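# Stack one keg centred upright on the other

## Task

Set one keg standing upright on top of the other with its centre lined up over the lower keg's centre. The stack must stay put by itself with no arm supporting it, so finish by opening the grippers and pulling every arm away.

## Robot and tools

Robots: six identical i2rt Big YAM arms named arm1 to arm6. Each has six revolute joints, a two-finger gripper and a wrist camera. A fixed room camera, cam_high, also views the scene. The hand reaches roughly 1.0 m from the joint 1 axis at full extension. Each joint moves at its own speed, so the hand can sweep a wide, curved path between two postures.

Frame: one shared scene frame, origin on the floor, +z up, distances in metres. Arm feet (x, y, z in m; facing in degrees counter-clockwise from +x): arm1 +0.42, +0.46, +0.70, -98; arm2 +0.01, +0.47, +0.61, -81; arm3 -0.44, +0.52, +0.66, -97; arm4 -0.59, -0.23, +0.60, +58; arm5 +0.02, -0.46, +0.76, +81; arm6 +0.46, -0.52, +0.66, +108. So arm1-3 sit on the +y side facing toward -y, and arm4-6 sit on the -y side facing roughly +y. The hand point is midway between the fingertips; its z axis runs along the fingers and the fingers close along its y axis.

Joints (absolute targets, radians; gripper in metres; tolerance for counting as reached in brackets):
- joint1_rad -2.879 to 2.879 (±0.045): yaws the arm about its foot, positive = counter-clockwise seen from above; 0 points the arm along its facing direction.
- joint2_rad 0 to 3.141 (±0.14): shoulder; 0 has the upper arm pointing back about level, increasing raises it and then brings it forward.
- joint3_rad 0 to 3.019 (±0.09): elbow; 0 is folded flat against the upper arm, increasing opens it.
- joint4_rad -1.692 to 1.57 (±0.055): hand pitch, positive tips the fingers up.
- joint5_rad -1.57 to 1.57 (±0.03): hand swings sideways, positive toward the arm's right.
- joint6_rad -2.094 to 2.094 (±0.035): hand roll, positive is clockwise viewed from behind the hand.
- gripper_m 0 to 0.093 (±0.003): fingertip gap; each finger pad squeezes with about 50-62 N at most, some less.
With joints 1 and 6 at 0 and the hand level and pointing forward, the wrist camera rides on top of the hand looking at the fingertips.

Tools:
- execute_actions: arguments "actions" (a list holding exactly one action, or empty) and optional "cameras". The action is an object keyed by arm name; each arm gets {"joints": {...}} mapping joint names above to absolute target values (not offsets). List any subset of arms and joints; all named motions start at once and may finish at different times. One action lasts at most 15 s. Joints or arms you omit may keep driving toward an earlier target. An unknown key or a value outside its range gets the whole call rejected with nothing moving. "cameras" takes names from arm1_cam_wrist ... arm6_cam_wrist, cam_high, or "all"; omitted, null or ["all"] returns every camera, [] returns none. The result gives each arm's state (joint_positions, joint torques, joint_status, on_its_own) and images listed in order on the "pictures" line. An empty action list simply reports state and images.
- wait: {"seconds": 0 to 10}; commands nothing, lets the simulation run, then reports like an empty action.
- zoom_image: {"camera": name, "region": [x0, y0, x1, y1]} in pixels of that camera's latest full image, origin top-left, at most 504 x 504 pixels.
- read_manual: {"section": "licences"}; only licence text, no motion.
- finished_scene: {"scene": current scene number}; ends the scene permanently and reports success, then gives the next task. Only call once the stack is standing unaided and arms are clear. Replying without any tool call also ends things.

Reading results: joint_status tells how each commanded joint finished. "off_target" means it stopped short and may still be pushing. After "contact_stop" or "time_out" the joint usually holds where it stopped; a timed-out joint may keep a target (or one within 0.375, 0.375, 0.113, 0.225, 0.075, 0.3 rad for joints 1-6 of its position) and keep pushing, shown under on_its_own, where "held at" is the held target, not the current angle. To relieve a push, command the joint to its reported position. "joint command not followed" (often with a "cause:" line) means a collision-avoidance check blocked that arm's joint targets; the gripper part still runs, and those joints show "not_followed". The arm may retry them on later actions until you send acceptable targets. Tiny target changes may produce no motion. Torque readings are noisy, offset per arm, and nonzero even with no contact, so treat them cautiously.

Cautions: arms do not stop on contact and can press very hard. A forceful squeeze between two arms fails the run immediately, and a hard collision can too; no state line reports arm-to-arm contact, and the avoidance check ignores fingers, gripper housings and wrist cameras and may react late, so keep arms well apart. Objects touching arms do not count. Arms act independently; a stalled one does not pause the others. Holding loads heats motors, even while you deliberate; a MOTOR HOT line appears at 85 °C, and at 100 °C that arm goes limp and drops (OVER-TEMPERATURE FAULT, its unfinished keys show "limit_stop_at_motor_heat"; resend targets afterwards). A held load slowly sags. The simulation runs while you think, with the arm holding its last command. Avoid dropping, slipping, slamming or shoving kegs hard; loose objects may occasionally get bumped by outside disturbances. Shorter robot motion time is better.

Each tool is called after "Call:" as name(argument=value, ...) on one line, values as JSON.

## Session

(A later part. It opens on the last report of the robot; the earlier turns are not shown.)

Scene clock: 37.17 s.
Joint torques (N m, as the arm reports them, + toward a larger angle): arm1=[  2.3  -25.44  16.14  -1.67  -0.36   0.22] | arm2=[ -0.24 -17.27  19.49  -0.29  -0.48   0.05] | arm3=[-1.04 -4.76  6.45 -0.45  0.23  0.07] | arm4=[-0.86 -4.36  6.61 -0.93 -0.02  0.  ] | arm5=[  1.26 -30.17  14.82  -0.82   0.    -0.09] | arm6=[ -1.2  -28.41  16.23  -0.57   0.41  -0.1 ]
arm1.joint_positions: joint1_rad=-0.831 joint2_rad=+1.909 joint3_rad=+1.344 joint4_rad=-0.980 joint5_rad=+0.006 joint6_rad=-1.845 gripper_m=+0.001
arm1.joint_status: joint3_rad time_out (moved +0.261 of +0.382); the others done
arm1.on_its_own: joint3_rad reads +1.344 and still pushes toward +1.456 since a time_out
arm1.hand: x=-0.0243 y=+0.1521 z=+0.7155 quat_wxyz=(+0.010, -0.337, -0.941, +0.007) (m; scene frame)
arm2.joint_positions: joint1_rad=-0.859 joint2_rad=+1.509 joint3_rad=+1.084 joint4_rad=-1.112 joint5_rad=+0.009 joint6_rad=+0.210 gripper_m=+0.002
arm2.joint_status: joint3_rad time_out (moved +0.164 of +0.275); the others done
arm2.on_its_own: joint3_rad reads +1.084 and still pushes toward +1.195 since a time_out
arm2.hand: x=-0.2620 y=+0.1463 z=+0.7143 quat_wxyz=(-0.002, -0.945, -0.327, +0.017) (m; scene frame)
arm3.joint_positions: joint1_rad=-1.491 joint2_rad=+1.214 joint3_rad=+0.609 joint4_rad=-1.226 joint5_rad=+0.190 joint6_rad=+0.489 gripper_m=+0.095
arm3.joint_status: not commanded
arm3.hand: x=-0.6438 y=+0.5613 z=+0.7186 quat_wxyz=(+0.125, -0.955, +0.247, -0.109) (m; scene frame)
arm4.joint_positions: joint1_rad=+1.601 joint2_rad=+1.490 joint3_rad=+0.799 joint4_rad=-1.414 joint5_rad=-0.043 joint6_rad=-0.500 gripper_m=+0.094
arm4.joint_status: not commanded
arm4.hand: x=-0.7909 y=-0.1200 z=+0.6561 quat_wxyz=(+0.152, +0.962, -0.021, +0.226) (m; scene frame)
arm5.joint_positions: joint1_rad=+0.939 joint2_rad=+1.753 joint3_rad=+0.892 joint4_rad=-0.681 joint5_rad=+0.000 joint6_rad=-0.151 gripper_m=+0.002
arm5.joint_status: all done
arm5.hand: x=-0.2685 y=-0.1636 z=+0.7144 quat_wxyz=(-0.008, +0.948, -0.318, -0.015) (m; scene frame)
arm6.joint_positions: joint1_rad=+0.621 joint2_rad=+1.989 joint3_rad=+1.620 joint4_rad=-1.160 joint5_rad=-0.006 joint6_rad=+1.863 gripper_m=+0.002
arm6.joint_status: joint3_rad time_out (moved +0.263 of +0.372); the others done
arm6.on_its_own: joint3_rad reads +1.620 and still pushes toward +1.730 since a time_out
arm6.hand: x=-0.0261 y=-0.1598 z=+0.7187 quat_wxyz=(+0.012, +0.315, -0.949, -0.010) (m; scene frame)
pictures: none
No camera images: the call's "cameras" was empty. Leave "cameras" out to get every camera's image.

Call:
execute_actions(actions=[{"arm1":{"joints":{"joint1_rad":-0.893,"joint2_rad":1.98,"joint3_rad":1.765,"joint4_rad":-1.1,"joint6_rad":-1.92}},"arm2":{"joints":{"joint1_rad":-0.99,"joint2_rad":1.59,"joint3_rad":1.385,"joint4_rad":-1.13,"joint6_rad":0.065}},"arm5":{"joints":{"joint1_rad":1.07,"joint2_rad":1.76,"joint3_rad":1.185,"joint4_rad":-0.75,"joint6_rad":-0.005}},"arm6":{"joints":{"joint1_rad":0.695,"joint2_rad":2.125,"joint3_rad":2.06,"joint4_rad":-1.285,"joint6_rad":1.945}}}], cameras=["arm1_cam_wrist","arm2_cam_wrist","arm5_cam_wrist","arm6_cam_wrist","cam_high"])

Scene clock: 41.27 s.
Joint torques (N m, as the arm reports them, + toward a larger angle): arm1=[  2.41 -30.05  16.58  -2.12  -0.19   0.18] | arm2=[ -0.42 -21.47  19.51  -0.53  -0.17   0.  ] | arm3=[-1.01 -4.75  6.44 -0.45  0.23  0.07] | arm4=[-0.82 -4.3   6.61 -0.9  -0.04 -0.01] | arm5=[  1.35 -36.06  15.85  -1.03   0.17   0.01] | arm6=[ -0.97 -30.99  16.95  -0.73   0.14  -0.04]
arm1.joint_positions: joint1_rad=-0.911 joint2_rad=+2.121 joint3_rad=+1.635 joint4_rad=-1.062 joint5_rad=+0.001 joint6_rad=-1.927 gripper_m=+0.002
arm1.joint_status: joint2_rad time_out (moved +0.211 of +0.071); joint3_rad time_out (moved +0.291 of +0.421); the others done
arm1.on_its_own: joint2_rad reads +2.121 and still pushes toward +1.980 since a time_out; joint3_rad reads +1.635 and still pushes toward +1.747 since a time_out
arm1.hand: x=-0.1167 y=+0.1476 z=+0.6942 quat_wxyz=(+0.008, -0.336, -0.942, +0.007) (m; scene frame)
arm2.joint_positions: joint1_rad=-0.998 joint2_rad=+1.706 joint3_rad=+1.261 joint4_rad=-1.099 joint5_rad=+0.002 joint6_rad=+0.071 gripper_m=+0.002
arm2.joint_status: joint3_rad time_out (moved +0.177 of +0.301); the others done
arm2.on_its_own: joint3_rad reads +1.261 and still pushes toward +1.373 since a time_out
arm2.hand: x=-0.3542 y=+0.1398 z=+0.6915 quat_wxyz=(-0.002, -0.945, -0.327, +0.012) (m; scene frame)
arm3.joint_positions: joint1_rad=-1.491 joint2_rad=+1.214 joint3_rad=+0.609 joint4_rad=-1.226 joint5_rad=+0.190 joint6_rad=+0.489 gripper_m=+0.095
arm3.joint_status: not commanded
arm3.hand: x=-0.6438 y=+0.5613 z=+0.7186 quat_wxyz=(+0.125, -0.955, +0.247, -0.109) (m; scene frame)
arm4.joint_positions: joint1_rad=+1.601 joint2_rad=+1.490 joint3_rad=+0.799 joint4_rad=-1.414 joint5_rad=-0.043 joint6_rad=-0.500 gripper_m=+0.094
arm4.joint_status: not commanded
arm4.hand: x=-0.7909 y=-0.1200 z=+0.6561 quat_wxyz=(+0.152, +0.962, -0.021, +0.226) (m; scene frame)
arm5.joint_positions: joint1_rad=+1.086 joint2_rad=+1.920 joint3_rad=+1.088 joint4_rad=-0.719 joint5_rad=-0.003 joint6_rad=-0.003 gripper_m=+0.002
arm5.joint_status: joint2_rad time_out (moved +0.168 of +0.007); joint3_rad time_out (moved +0.196 of +0.293); the others done
arm5.on_its_own: joint2_rad reads +1.920 and still pushes toward +1.760 since a time_out; joint3_rad reads +1.088 and still pushes toward +1.185 since a time_out
arm5.hand: x=-0.3602 y=-0.1709 z=+0.6943 quat_wxyz=(-0.003, +0.948, -0.318, -0.012) (m; scene frame)
arm6.joint_positions: joint1_rad=+0.711 joint2_rad=+2.204 joint3_rad=+1.933 joint4_rad=-1.266 joint5_rad=-0.001 joint6_rad=+1.952 gripper_m=+0.002
arm6.joint_status: joint3_rad time_out (moved +0.313 of +0.440); the others done
arm6.on_its_own: joint3_rad reads +1.933 and still pushes toward +2.046 since a time_out
arm6.hand: x=-0.1179 y=-0.1663 z=+0.7005 quat_wxyz=(+0.009, +0.315, -0.949, -0.007) (m; scene frame)
pictures: arm1_cam_wrist, arm2_cam_wrist, arm5_cam_wrist, arm6_cam_wrist, cam_high
Images, in order (width x height): arm1_cam_wrist 504x504, arm2_cam_wrist 504x504, arm5_cam_wrist 504x504, arm6_cam_wrist 504x504, cam_high 504x504.

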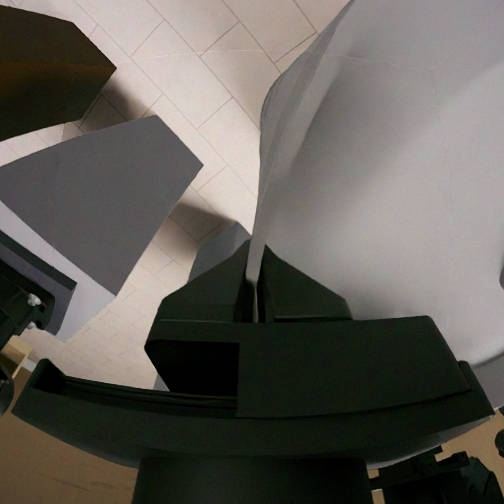

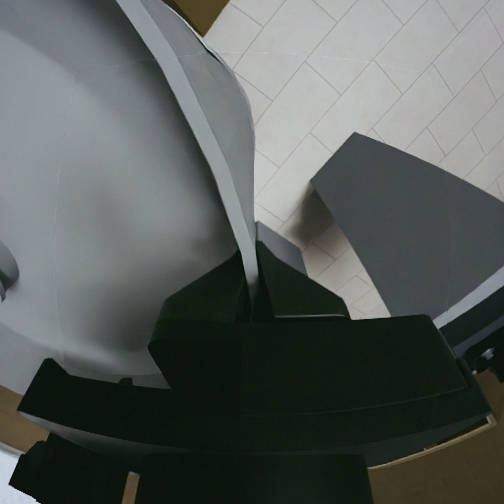

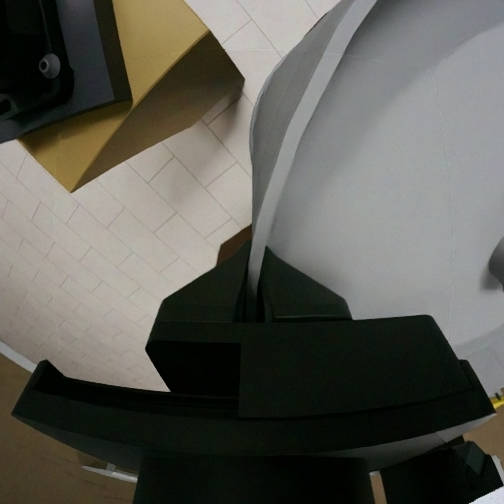

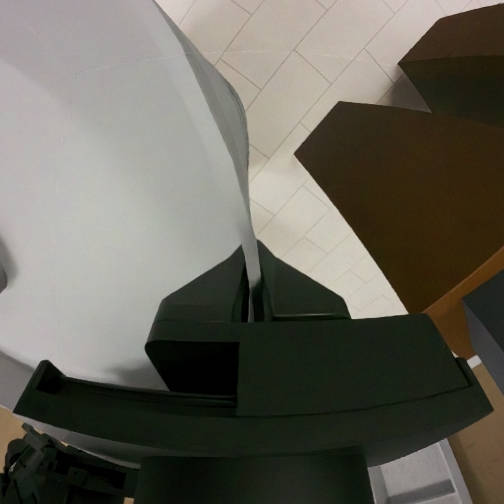

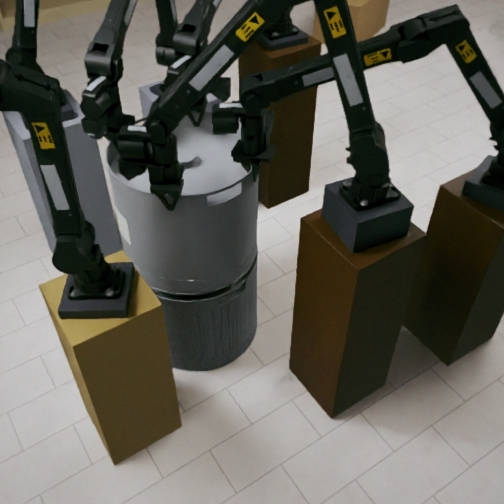

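Well centred. Lower straight down.

Call:
execute_actions(actions=[{"arm1":{"joints":{"joint2_rad":2.04,"joint3_rad":1.71,"joint4_rad":-1.03}},"arm2":{"joints":{"joint2_rad":1.65,"joint3_rad":1.33,"joint4_rad":-1.05}},"arm5":{"joints":{"joint2_rad":1.835,"joint3_rad":1.16,"joint4_rad":-0.67}},"arm6":{"joints":{"joint2_rad":2.18,"joint3_rad":2.0,"joint4_rad":-1.23}}}], cameras=["arm1_cam_wrist","arm2_cam_wrist","arm5_cam_wrist","arm6_cam_wrist","cam_high"])

Scene clock: 42.97 s.
Joint torques (N m, as the arm reports them, + toward a larger angle): arm1=[  2.57 -27.42  13.67  -0.39  -0.19   0.24] | arm2=[ -0.27 -19.24  16.6    0.73  -0.29   0.05] | arm3=[-1.08 -4.77  6.44 -0.45  0.23  0.08] | arm4=[-0.82 -4.3   6.6  -0.93 -0.04 -0.01] | arm5=[  1.38 -33.51  13.2    0.52  -0.21  -0.01] | arm6=[ -1.81 -29.47  12.92   0.04   0.01  -0.05]
arm1.joint_positions: joint1_rad=-0.914 joint2_rad=+2.143 joint3_rad=+1.631 joint4_rad=-1.025 joint5_rad=+0.001 joint6_rad=-1.930 gripper_m=+0.001
arm1.joint_status: all done
arm1.hand: x=-0.1214 y=+0.1470 z=+0.6798 quat_wxyz=(+0.011, -0.336, -0.942, +0.011) (m; scene frame)
arm2.joint_positions: joint1_rad=-1.001 joint2_rad=+1.736 joint3_rad=+1.249 joint4_rad=-1.057 joint5_rad=+0.005 joint6_rad=+0.067 gripper_m=+0.002
arm2.joint_status: all done
arm2.hand: x=-0.3585 y=+0.1387 z=+0.6734 quat_wxyz=(+0.000, -0.945, -0.328, +0.013) (m; scene frame)
arm3.joint_positions: joint1_rad=-1.491 joint2_rad=+1.214 joint3_rad=+0.609 joint4_rad=-1.226 joint5_rad=+0.190 joint6_rad=+0.489 gripper_m=+0.095
arm3.joint_status: not commanded
arm3.hand: x=-0.6438 y=+0.5613 z=+0.7186 quat_wxyz=(+0.125, -0.955, +0.247, -0.109) (m; scene frame)
arm4.joint_positions: joint1_rad=+1.601 joint2_rad=+1.490 joint3_rad=+0.799 joint4_rad=-1.414 joint5_rad=-0.043 joint6_rad=-0.500 gripper_m=+0.094
arm4.joint_status: not commanded
arm4.hand: x=-0.7909 y=-0.1200 z=+0.6561 quat_wxyz=(+0.152, +0.962, -0.021, +0.226) (m; scene frame)
arm5.joint_positions: joint1_rad=+1.095 joint2_rad=+1.964 joint3_rad=+1.088 joint4_rad=-0.672 joint5_rad=+0.004 joint6_rad=+0.000 gripper_m=+0.002
arm5.joint_status: all done
arm5.hand: x=-0.3643 y=-0.1716 z=+0.6745 quat_wxyz=(-0.007, +0.949, -0.315, -0.013) (m; scene frame)
arm6.joint_positions: joint1_rad=+0.714 joint2_rad=+2.229 joint3_rad=+1.933 joint4_rad=-1.239 joint5_rad=+0.003 joint6_rad=+1.954 gripper_m=+0.002
arm6.joint_status: all done
arm6.hand: x=-0.1223 y=-0.1652 z=+0.6844 quat_wxyz=(+0.008, +0.316, -0.949, -0.009) (m; scene frame)
pictures: arm1_cam_wrist, arm2_cam_wrist, arm5_cam_wrist, arm6_cam_wrist, cam_high
Images, in order (width x height): arm1_cam_wrist 504x504, arm2_cam_wrist 504x504, arm5_cam_wrist 504x504, arm6_cam_wrist 504x504, cam_high 504x504.

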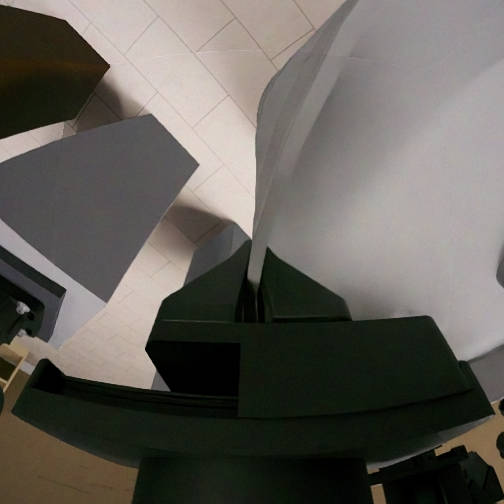

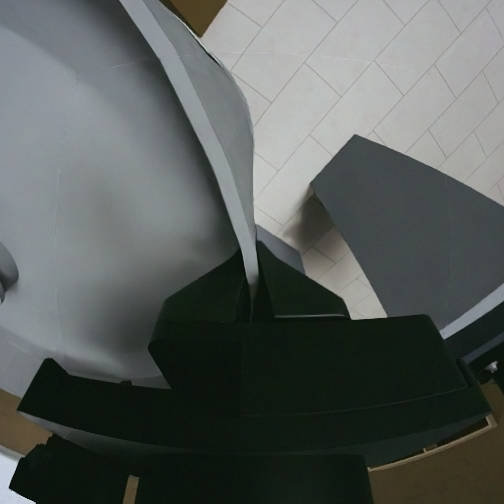

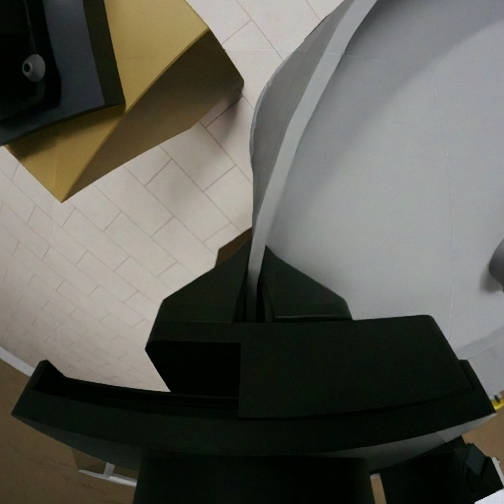

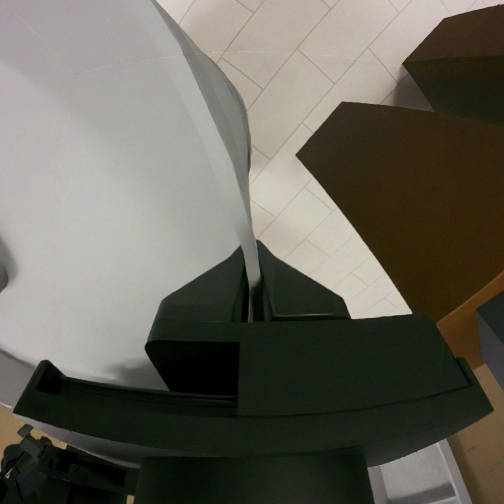

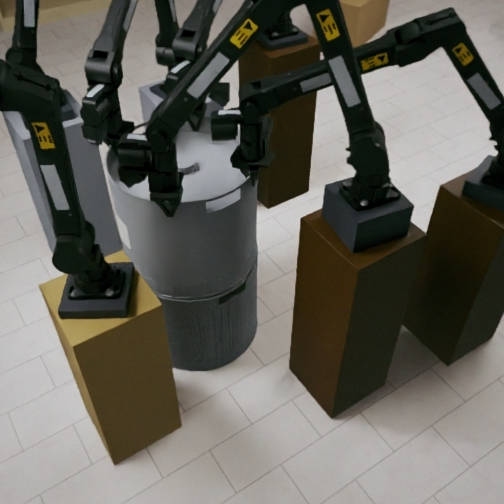

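Call:
execute_actions(actions=[{"arm1":{"joints":{"joint1_rad":-0.91,"joint2_rad":2.145,"joint3_rad":1.64}},"arm2":{"joints":{"joint2_rad":1.74,"joint3_rad":1.265}},"arm5":{"joints":{"joint1_rad":1.09,"joint2_rad":1.96,"joint3_rad":1.1}},"arm6":{"joints":{"joint1_rad":0.712,"joint2_rad":2.235,"joint3_rad":1.94}}}], cameras=[])

Call:
execute_actions(actions=[{"arm1":{"joints":{"gripper_m":0.08}},"arm2":{"joints":{"gripper_m":0.08}},"arm5":{"joints":{"gripper_m":0.08}},"arm6":{"joints":{"gripper_m":0.08}}}], cameras=[])

Call:
execute_actions(actions=[{"arm1":{"joints":{"joint2_rad":1.92}},"arm2":{"joints":{"joint2_rad":1.46}},"arm5":{"joints":{"joint2_rad":1.67,"joint4_rad":-0.76}},"arm6":{"joints":{"joint2_rad":2.02}}}], cameras=["cam_high"])

Call:
finished_scene(scene=2)

Scene clock: 45.30 s.
Joint torques (N m, as the arm reports them, + toward a larger angle): arm1=[  1.16 -19.79   8.54  -0.94  -0.25   0.23] | arm2=[ -0.14 -13.87  11.27   0.2   -0.3    0.06] | arm3=[-1.01 -4.77  6.45 -0.46  0.23  0.07] | arm4=[-0.84 -4.36  6.62 -0.97 -0.03  0.  ] | arm5=[  1.38 -23.77   7.76   0.14  -0.5   -0.03] | arm6=[ -0.18 -25.26   8.17  -0.21  -0.22  -0.1 ]
arm1.joint_positions: joint1_rad=-0.916 joint2_rad=+2.149 joint3_rad=+1.630 joint4_rad=-1.014 joint5_rad=+0.002 joint6_rad=-1.932 gripper_m=+0.001
arm1.joint_status: all done
arm1.hand: x=-0.1228 y=+0.1473 z=+0.6759 quat_wxyz=(+0.013, -0.336, -0.942, +0.012) (m; scene frame)
arm2.joint_positions: joint1_rad=-1.002 joint2_rad=+1.747 joint3_rad=+1.246 joint4_rad=-1.041 joint5_rad=+0.005 joint6_rad=+0.065 gripper_m=+0.002
arm2.joint_status: all done
arm2.hand: x=-0.3603 y=+0.1382 z=+0.6673 quat_wxyz=(-0.001, -0.945, -0.328, +0.014) (m; scene frame)
arm3.joint_positions: joint1_rad=-1.491 joint2_rad=+1.214 joint3_rad=+0.609 joint4_rad=-1.226 joint5_rad=+0.190 joint6_rad=+0.489 gripper_m=+0.095
arm3.joint_status: not commanded
arm3.hand: x=-0.6438 y=+0.5613 z=+0.7186 quat_wxyz=(+0.125, -0.955, +0.247, -0.109) (m; scene frame)
arm4.joint_positions: joint1_rad=+1.601 joint2_rad=+1.490 joint3_rad=+0.799 joint4_rad=-1.414 joint5_rad=-0.043 joint6_rad=-0.500 gripper_m=+0.094
arm4.joint_status: not commanded
arm4.hand: x=-0.7909 y=-0.1200 z=+0.6561 quat_wxyz=(+0.152, +0.962, -0.021, +0.226) (m; scene frame)
arm5.joint_positions: joint1_rad=+1.105 joint2_rad=+1.980 joint3_rad=+1.088 joint4_rad=-0.666 joint5_rad=+0.011 joint6_rad=+0.005 gripper_m=+0.002
arm5.joint_status: all done
arm5.hand: x=-0.3645 y=-0.1757 z=+0.6670 quat_wxyz=(-0.008, +0.950, -0.313, -0.006) (m; scene frame)
arm6.joint_positions: joint1_rad=+0.719 joint2_rad=+2.235 joint3_rad=+1.933 joint4_rad=-1.235 joint5_rad=+0.007 joint6_rad=+1.958 gripper_m=+0.002
arm6.joint_status: all done
arm6.hand: x=-0.1240 y=-0.1674 z=+0.6804 quat_wxyz=(+0.006, +0.316, -0.949, -0.010) (m; scene frame)
pictures: none
No camera images: the call's "cameras" was empty. Leave "cameras" out to get every camera's image.

Scene clock: 46.07 s.
Joint torques (N m, as the arm reports them, + toward a larger angle): arm1=[  1.22 -19.87   8.58  -0.84  -0.23   0.23] | arm2=[  0.1  -13.28  11.22   0.19  -0.17   0.05] | arm3=[-1.05 -4.76  6.44 -0.47  0.23  0.08] | arm4=[-0.95 -4.38  6.6  -0.93 -0.04  0.  ] | arm5=[  2.07 -21.59   7.48   0.23  -0.18  -0.08] | arm6=[ -1.06 -24.19   8.28  -0.3    0.11  -0.18]
arm1.joint_positions: joint1_rad=-0.916 joint2_rad=+2.149 joint3_rad=+1.630 joint4_rad=-1.016 joint5_rad=+0.002 joint6_rad=-1.931 gripper_m=+0.080
arm1.joint_status: all done
arm1.hand: x=-0.1223 y=+0.1476 z=+0.6759 quat_wxyz=(+0.012, -0.337, -0.942, +0.011) (m; scene frame)
arm2.joint_positions: joint1_rad=-1.001 joint2_rad=+1.747 joint3_rad=+1.246 joint4_rad=-1.041 joint5_rad=+0.002 joint6_rad=+0.065 gripper_m=+0.080
arm2.joint_status: all done
arm2.hand: x=-0.3595 y=+0.1374 z=+0.6673 quat_wxyz=(-0.002, -0.944, -0.328, +0.014) (m; scene frame)
arm3.joint_positions: joint1_rad=-1.491 joint2_rad=+1.214 joint3_rad=+0.609 joint4_rad=-1.226 joint5_rad=+0.190 joint6_rad=+0.489 gripper_m=+0.095
arm3.joint_status: not commanded
arm3.hand: x=-0.6438 y=+0.5613 z=+0.7186 quat_wxyz=(+0.125, -0.955, +0.247, -0.109) (m; scene frame)
arm4.joint_positions: joint1_rad=+1.601 joint2_rad=+1.490 joint3_rad=+0.799 joint4_rad=-1.414 joint5_rad=-0.043 joint6_rad=-0.500 gripper_m=+0.094
arm4.joint_status: not commanded
arm4.hand: x=-0.7909 y=-0.1200 z=+0.6561 quat_wxyz=(+0.152, +0.962, -0.021, +0.226) (m; scene frame)
arm5.joint_positions: joint1_rad=+1.096 joint2_rad=+1.972 joint3_rad=+1.088 joint4_rad=-0.666 joint5_rad=+0.004 joint6_rad=+0.005 gripper_m=+0.080
arm5.joint_status: all done
arm5.hand: x=-0.3642 y=-0.1724 z=+0.6707 quat_wxyz=(-0.006, +0.948, -0.317, -0.011) (m; scene frame)
arm6.joint_positions: joint1_rad=+0.719 joint2_rad=+2.235 joint3_rad=+1.933 joint4_rad=-1.235 joint5_rad=+0.001 joint6_rad=+1.956 gripper_m=+0.080
arm6.joint_status: all done
arm6.hand: x=-0.1246 y=-0.1683 z=+0.6804 quat_wxyz=(+0.009, +0.317, -0.948, -0.008) (m; scene frame)
pictures: none
No camera images: the call's "cameras" was empty. Leave "cameras" out to get every camera's image.

Scene clock: 47.37 s.
Joint torques (N m, as the arm reports them, + toward a larger angle): arm1=[  1.39 -16.51  10.15  -0.26  -0.22   0.24] | arm2=[-0.07 -8.51 13.    0.75 -0.17  0.05] | arm3=[-1.04 -4.79  6.45 -0.47  0.23  0.08] | arm4=[-0.99 -4.29  6.6  -0.9  -0.05 -0.01] | arm5=[  1.96 -16.65  10.45   0.25  -0.19  -0.03] | arm6=[ -0.5  -20.68   9.02   0.23   0.09  -0.09]
arm1.joint_positions: joint1_rad=-0.916 joint2_rad=+1.898 joint3_rad=+1.626 joint4_rad=-1.017 joint5_rad=+0.002 joint6_rad=-1.931 gripper_m=+0.080
arm1.joint_status: all done
arm1.hand: x=-0.1385 y=+0.1379 z=+0.8289 quat_wxyz=(+0.091, -0.333, -0.932, +0.105) (m; scene frame)
arm2.joint_positions: joint1_rad=-1.001 joint2_rad=+1.434 joint3_rad=+1.246 joint4_rad=-1.041 joint5_rad=+0.002 joint6_rad=+0.065 gripper_m=+0.080
arm2.joint_status: all done
arm2.hand: x=-0.3578 y=+0.1380 z=+0.8168 quat_wxyz=(-0.063, -0.931, -0.324, +0.157) (m; scene frame)
arm3.joint_positions: joint1_rad=-1.491 joint2_rad=+1.214 joint3_rad=+0.609 joint4_rad=-1.226 joint5_rad=+0.190 joint6_rad=+0.489 gripper_m=+0.095
arm3.joint_status: not commanded
arm3.hand: x=-0.6438 y=+0.5613 z=+0.7186 quat_wxyz=(+0.125, -0.955, +0.247, -0.109) (m; scene frame)
arm4.joint_positions: joint1_rad=+1.601 joint2_rad=+1.490 joint3_rad=+0.799 joint4_rad=-1.414 joint5_rad=-0.043 joint6_rad=-0.500 gripper_m=+0.094
arm4.joint_status: not commanded
arm4.hand: x=-0.7909 y=-0.1200 z=+0.6561 quat_wxyz=(+0.152, +0.962, -0.021, +0.226) (m; scene frame)
arm5.joint_positions: joint1_rad=+1.096 joint2_rad=+1.650 joint3_rad=+1.088 joint4_rad=-0.747 joint5_rad=+0.004 joint6_rad=+0.005 gripper_m=+0.080
arm5.joint_status: all done
arm5.hand: x=-0.3853 y=-0.1569 z=+0.8213 quat_wxyz=(-0.044, +0.940, -0.314, -0.126) (m; scene frame)
arm6.joint_positions: joint1_rad=+0.719 joint2_rad=+2.001 joint3_rad=+1.933 joint4_rad=-1.235 joint5_rad=+0.001 joint6_rad=+1.956 gripper_m=+0.080
arm6.joint_status: all done
arm6.hand: x=-0.1308 y=-0.1637 z=+0.8361 quat_wxyz=(+0.084, +0.314, -0.941, -0.096) (m; scene frame)
pictures: cam_high
Images, in order (width x height): cam_high 504x504.

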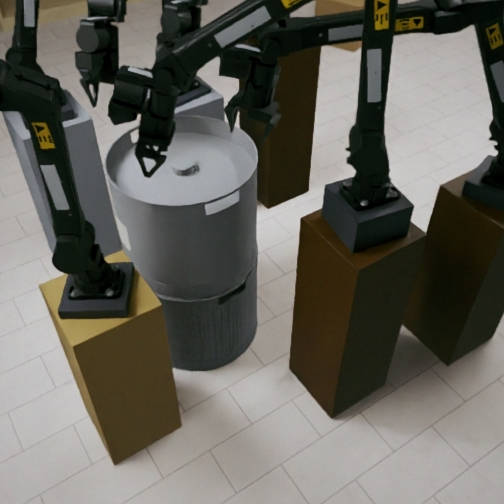

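The scene is finished: the task was done.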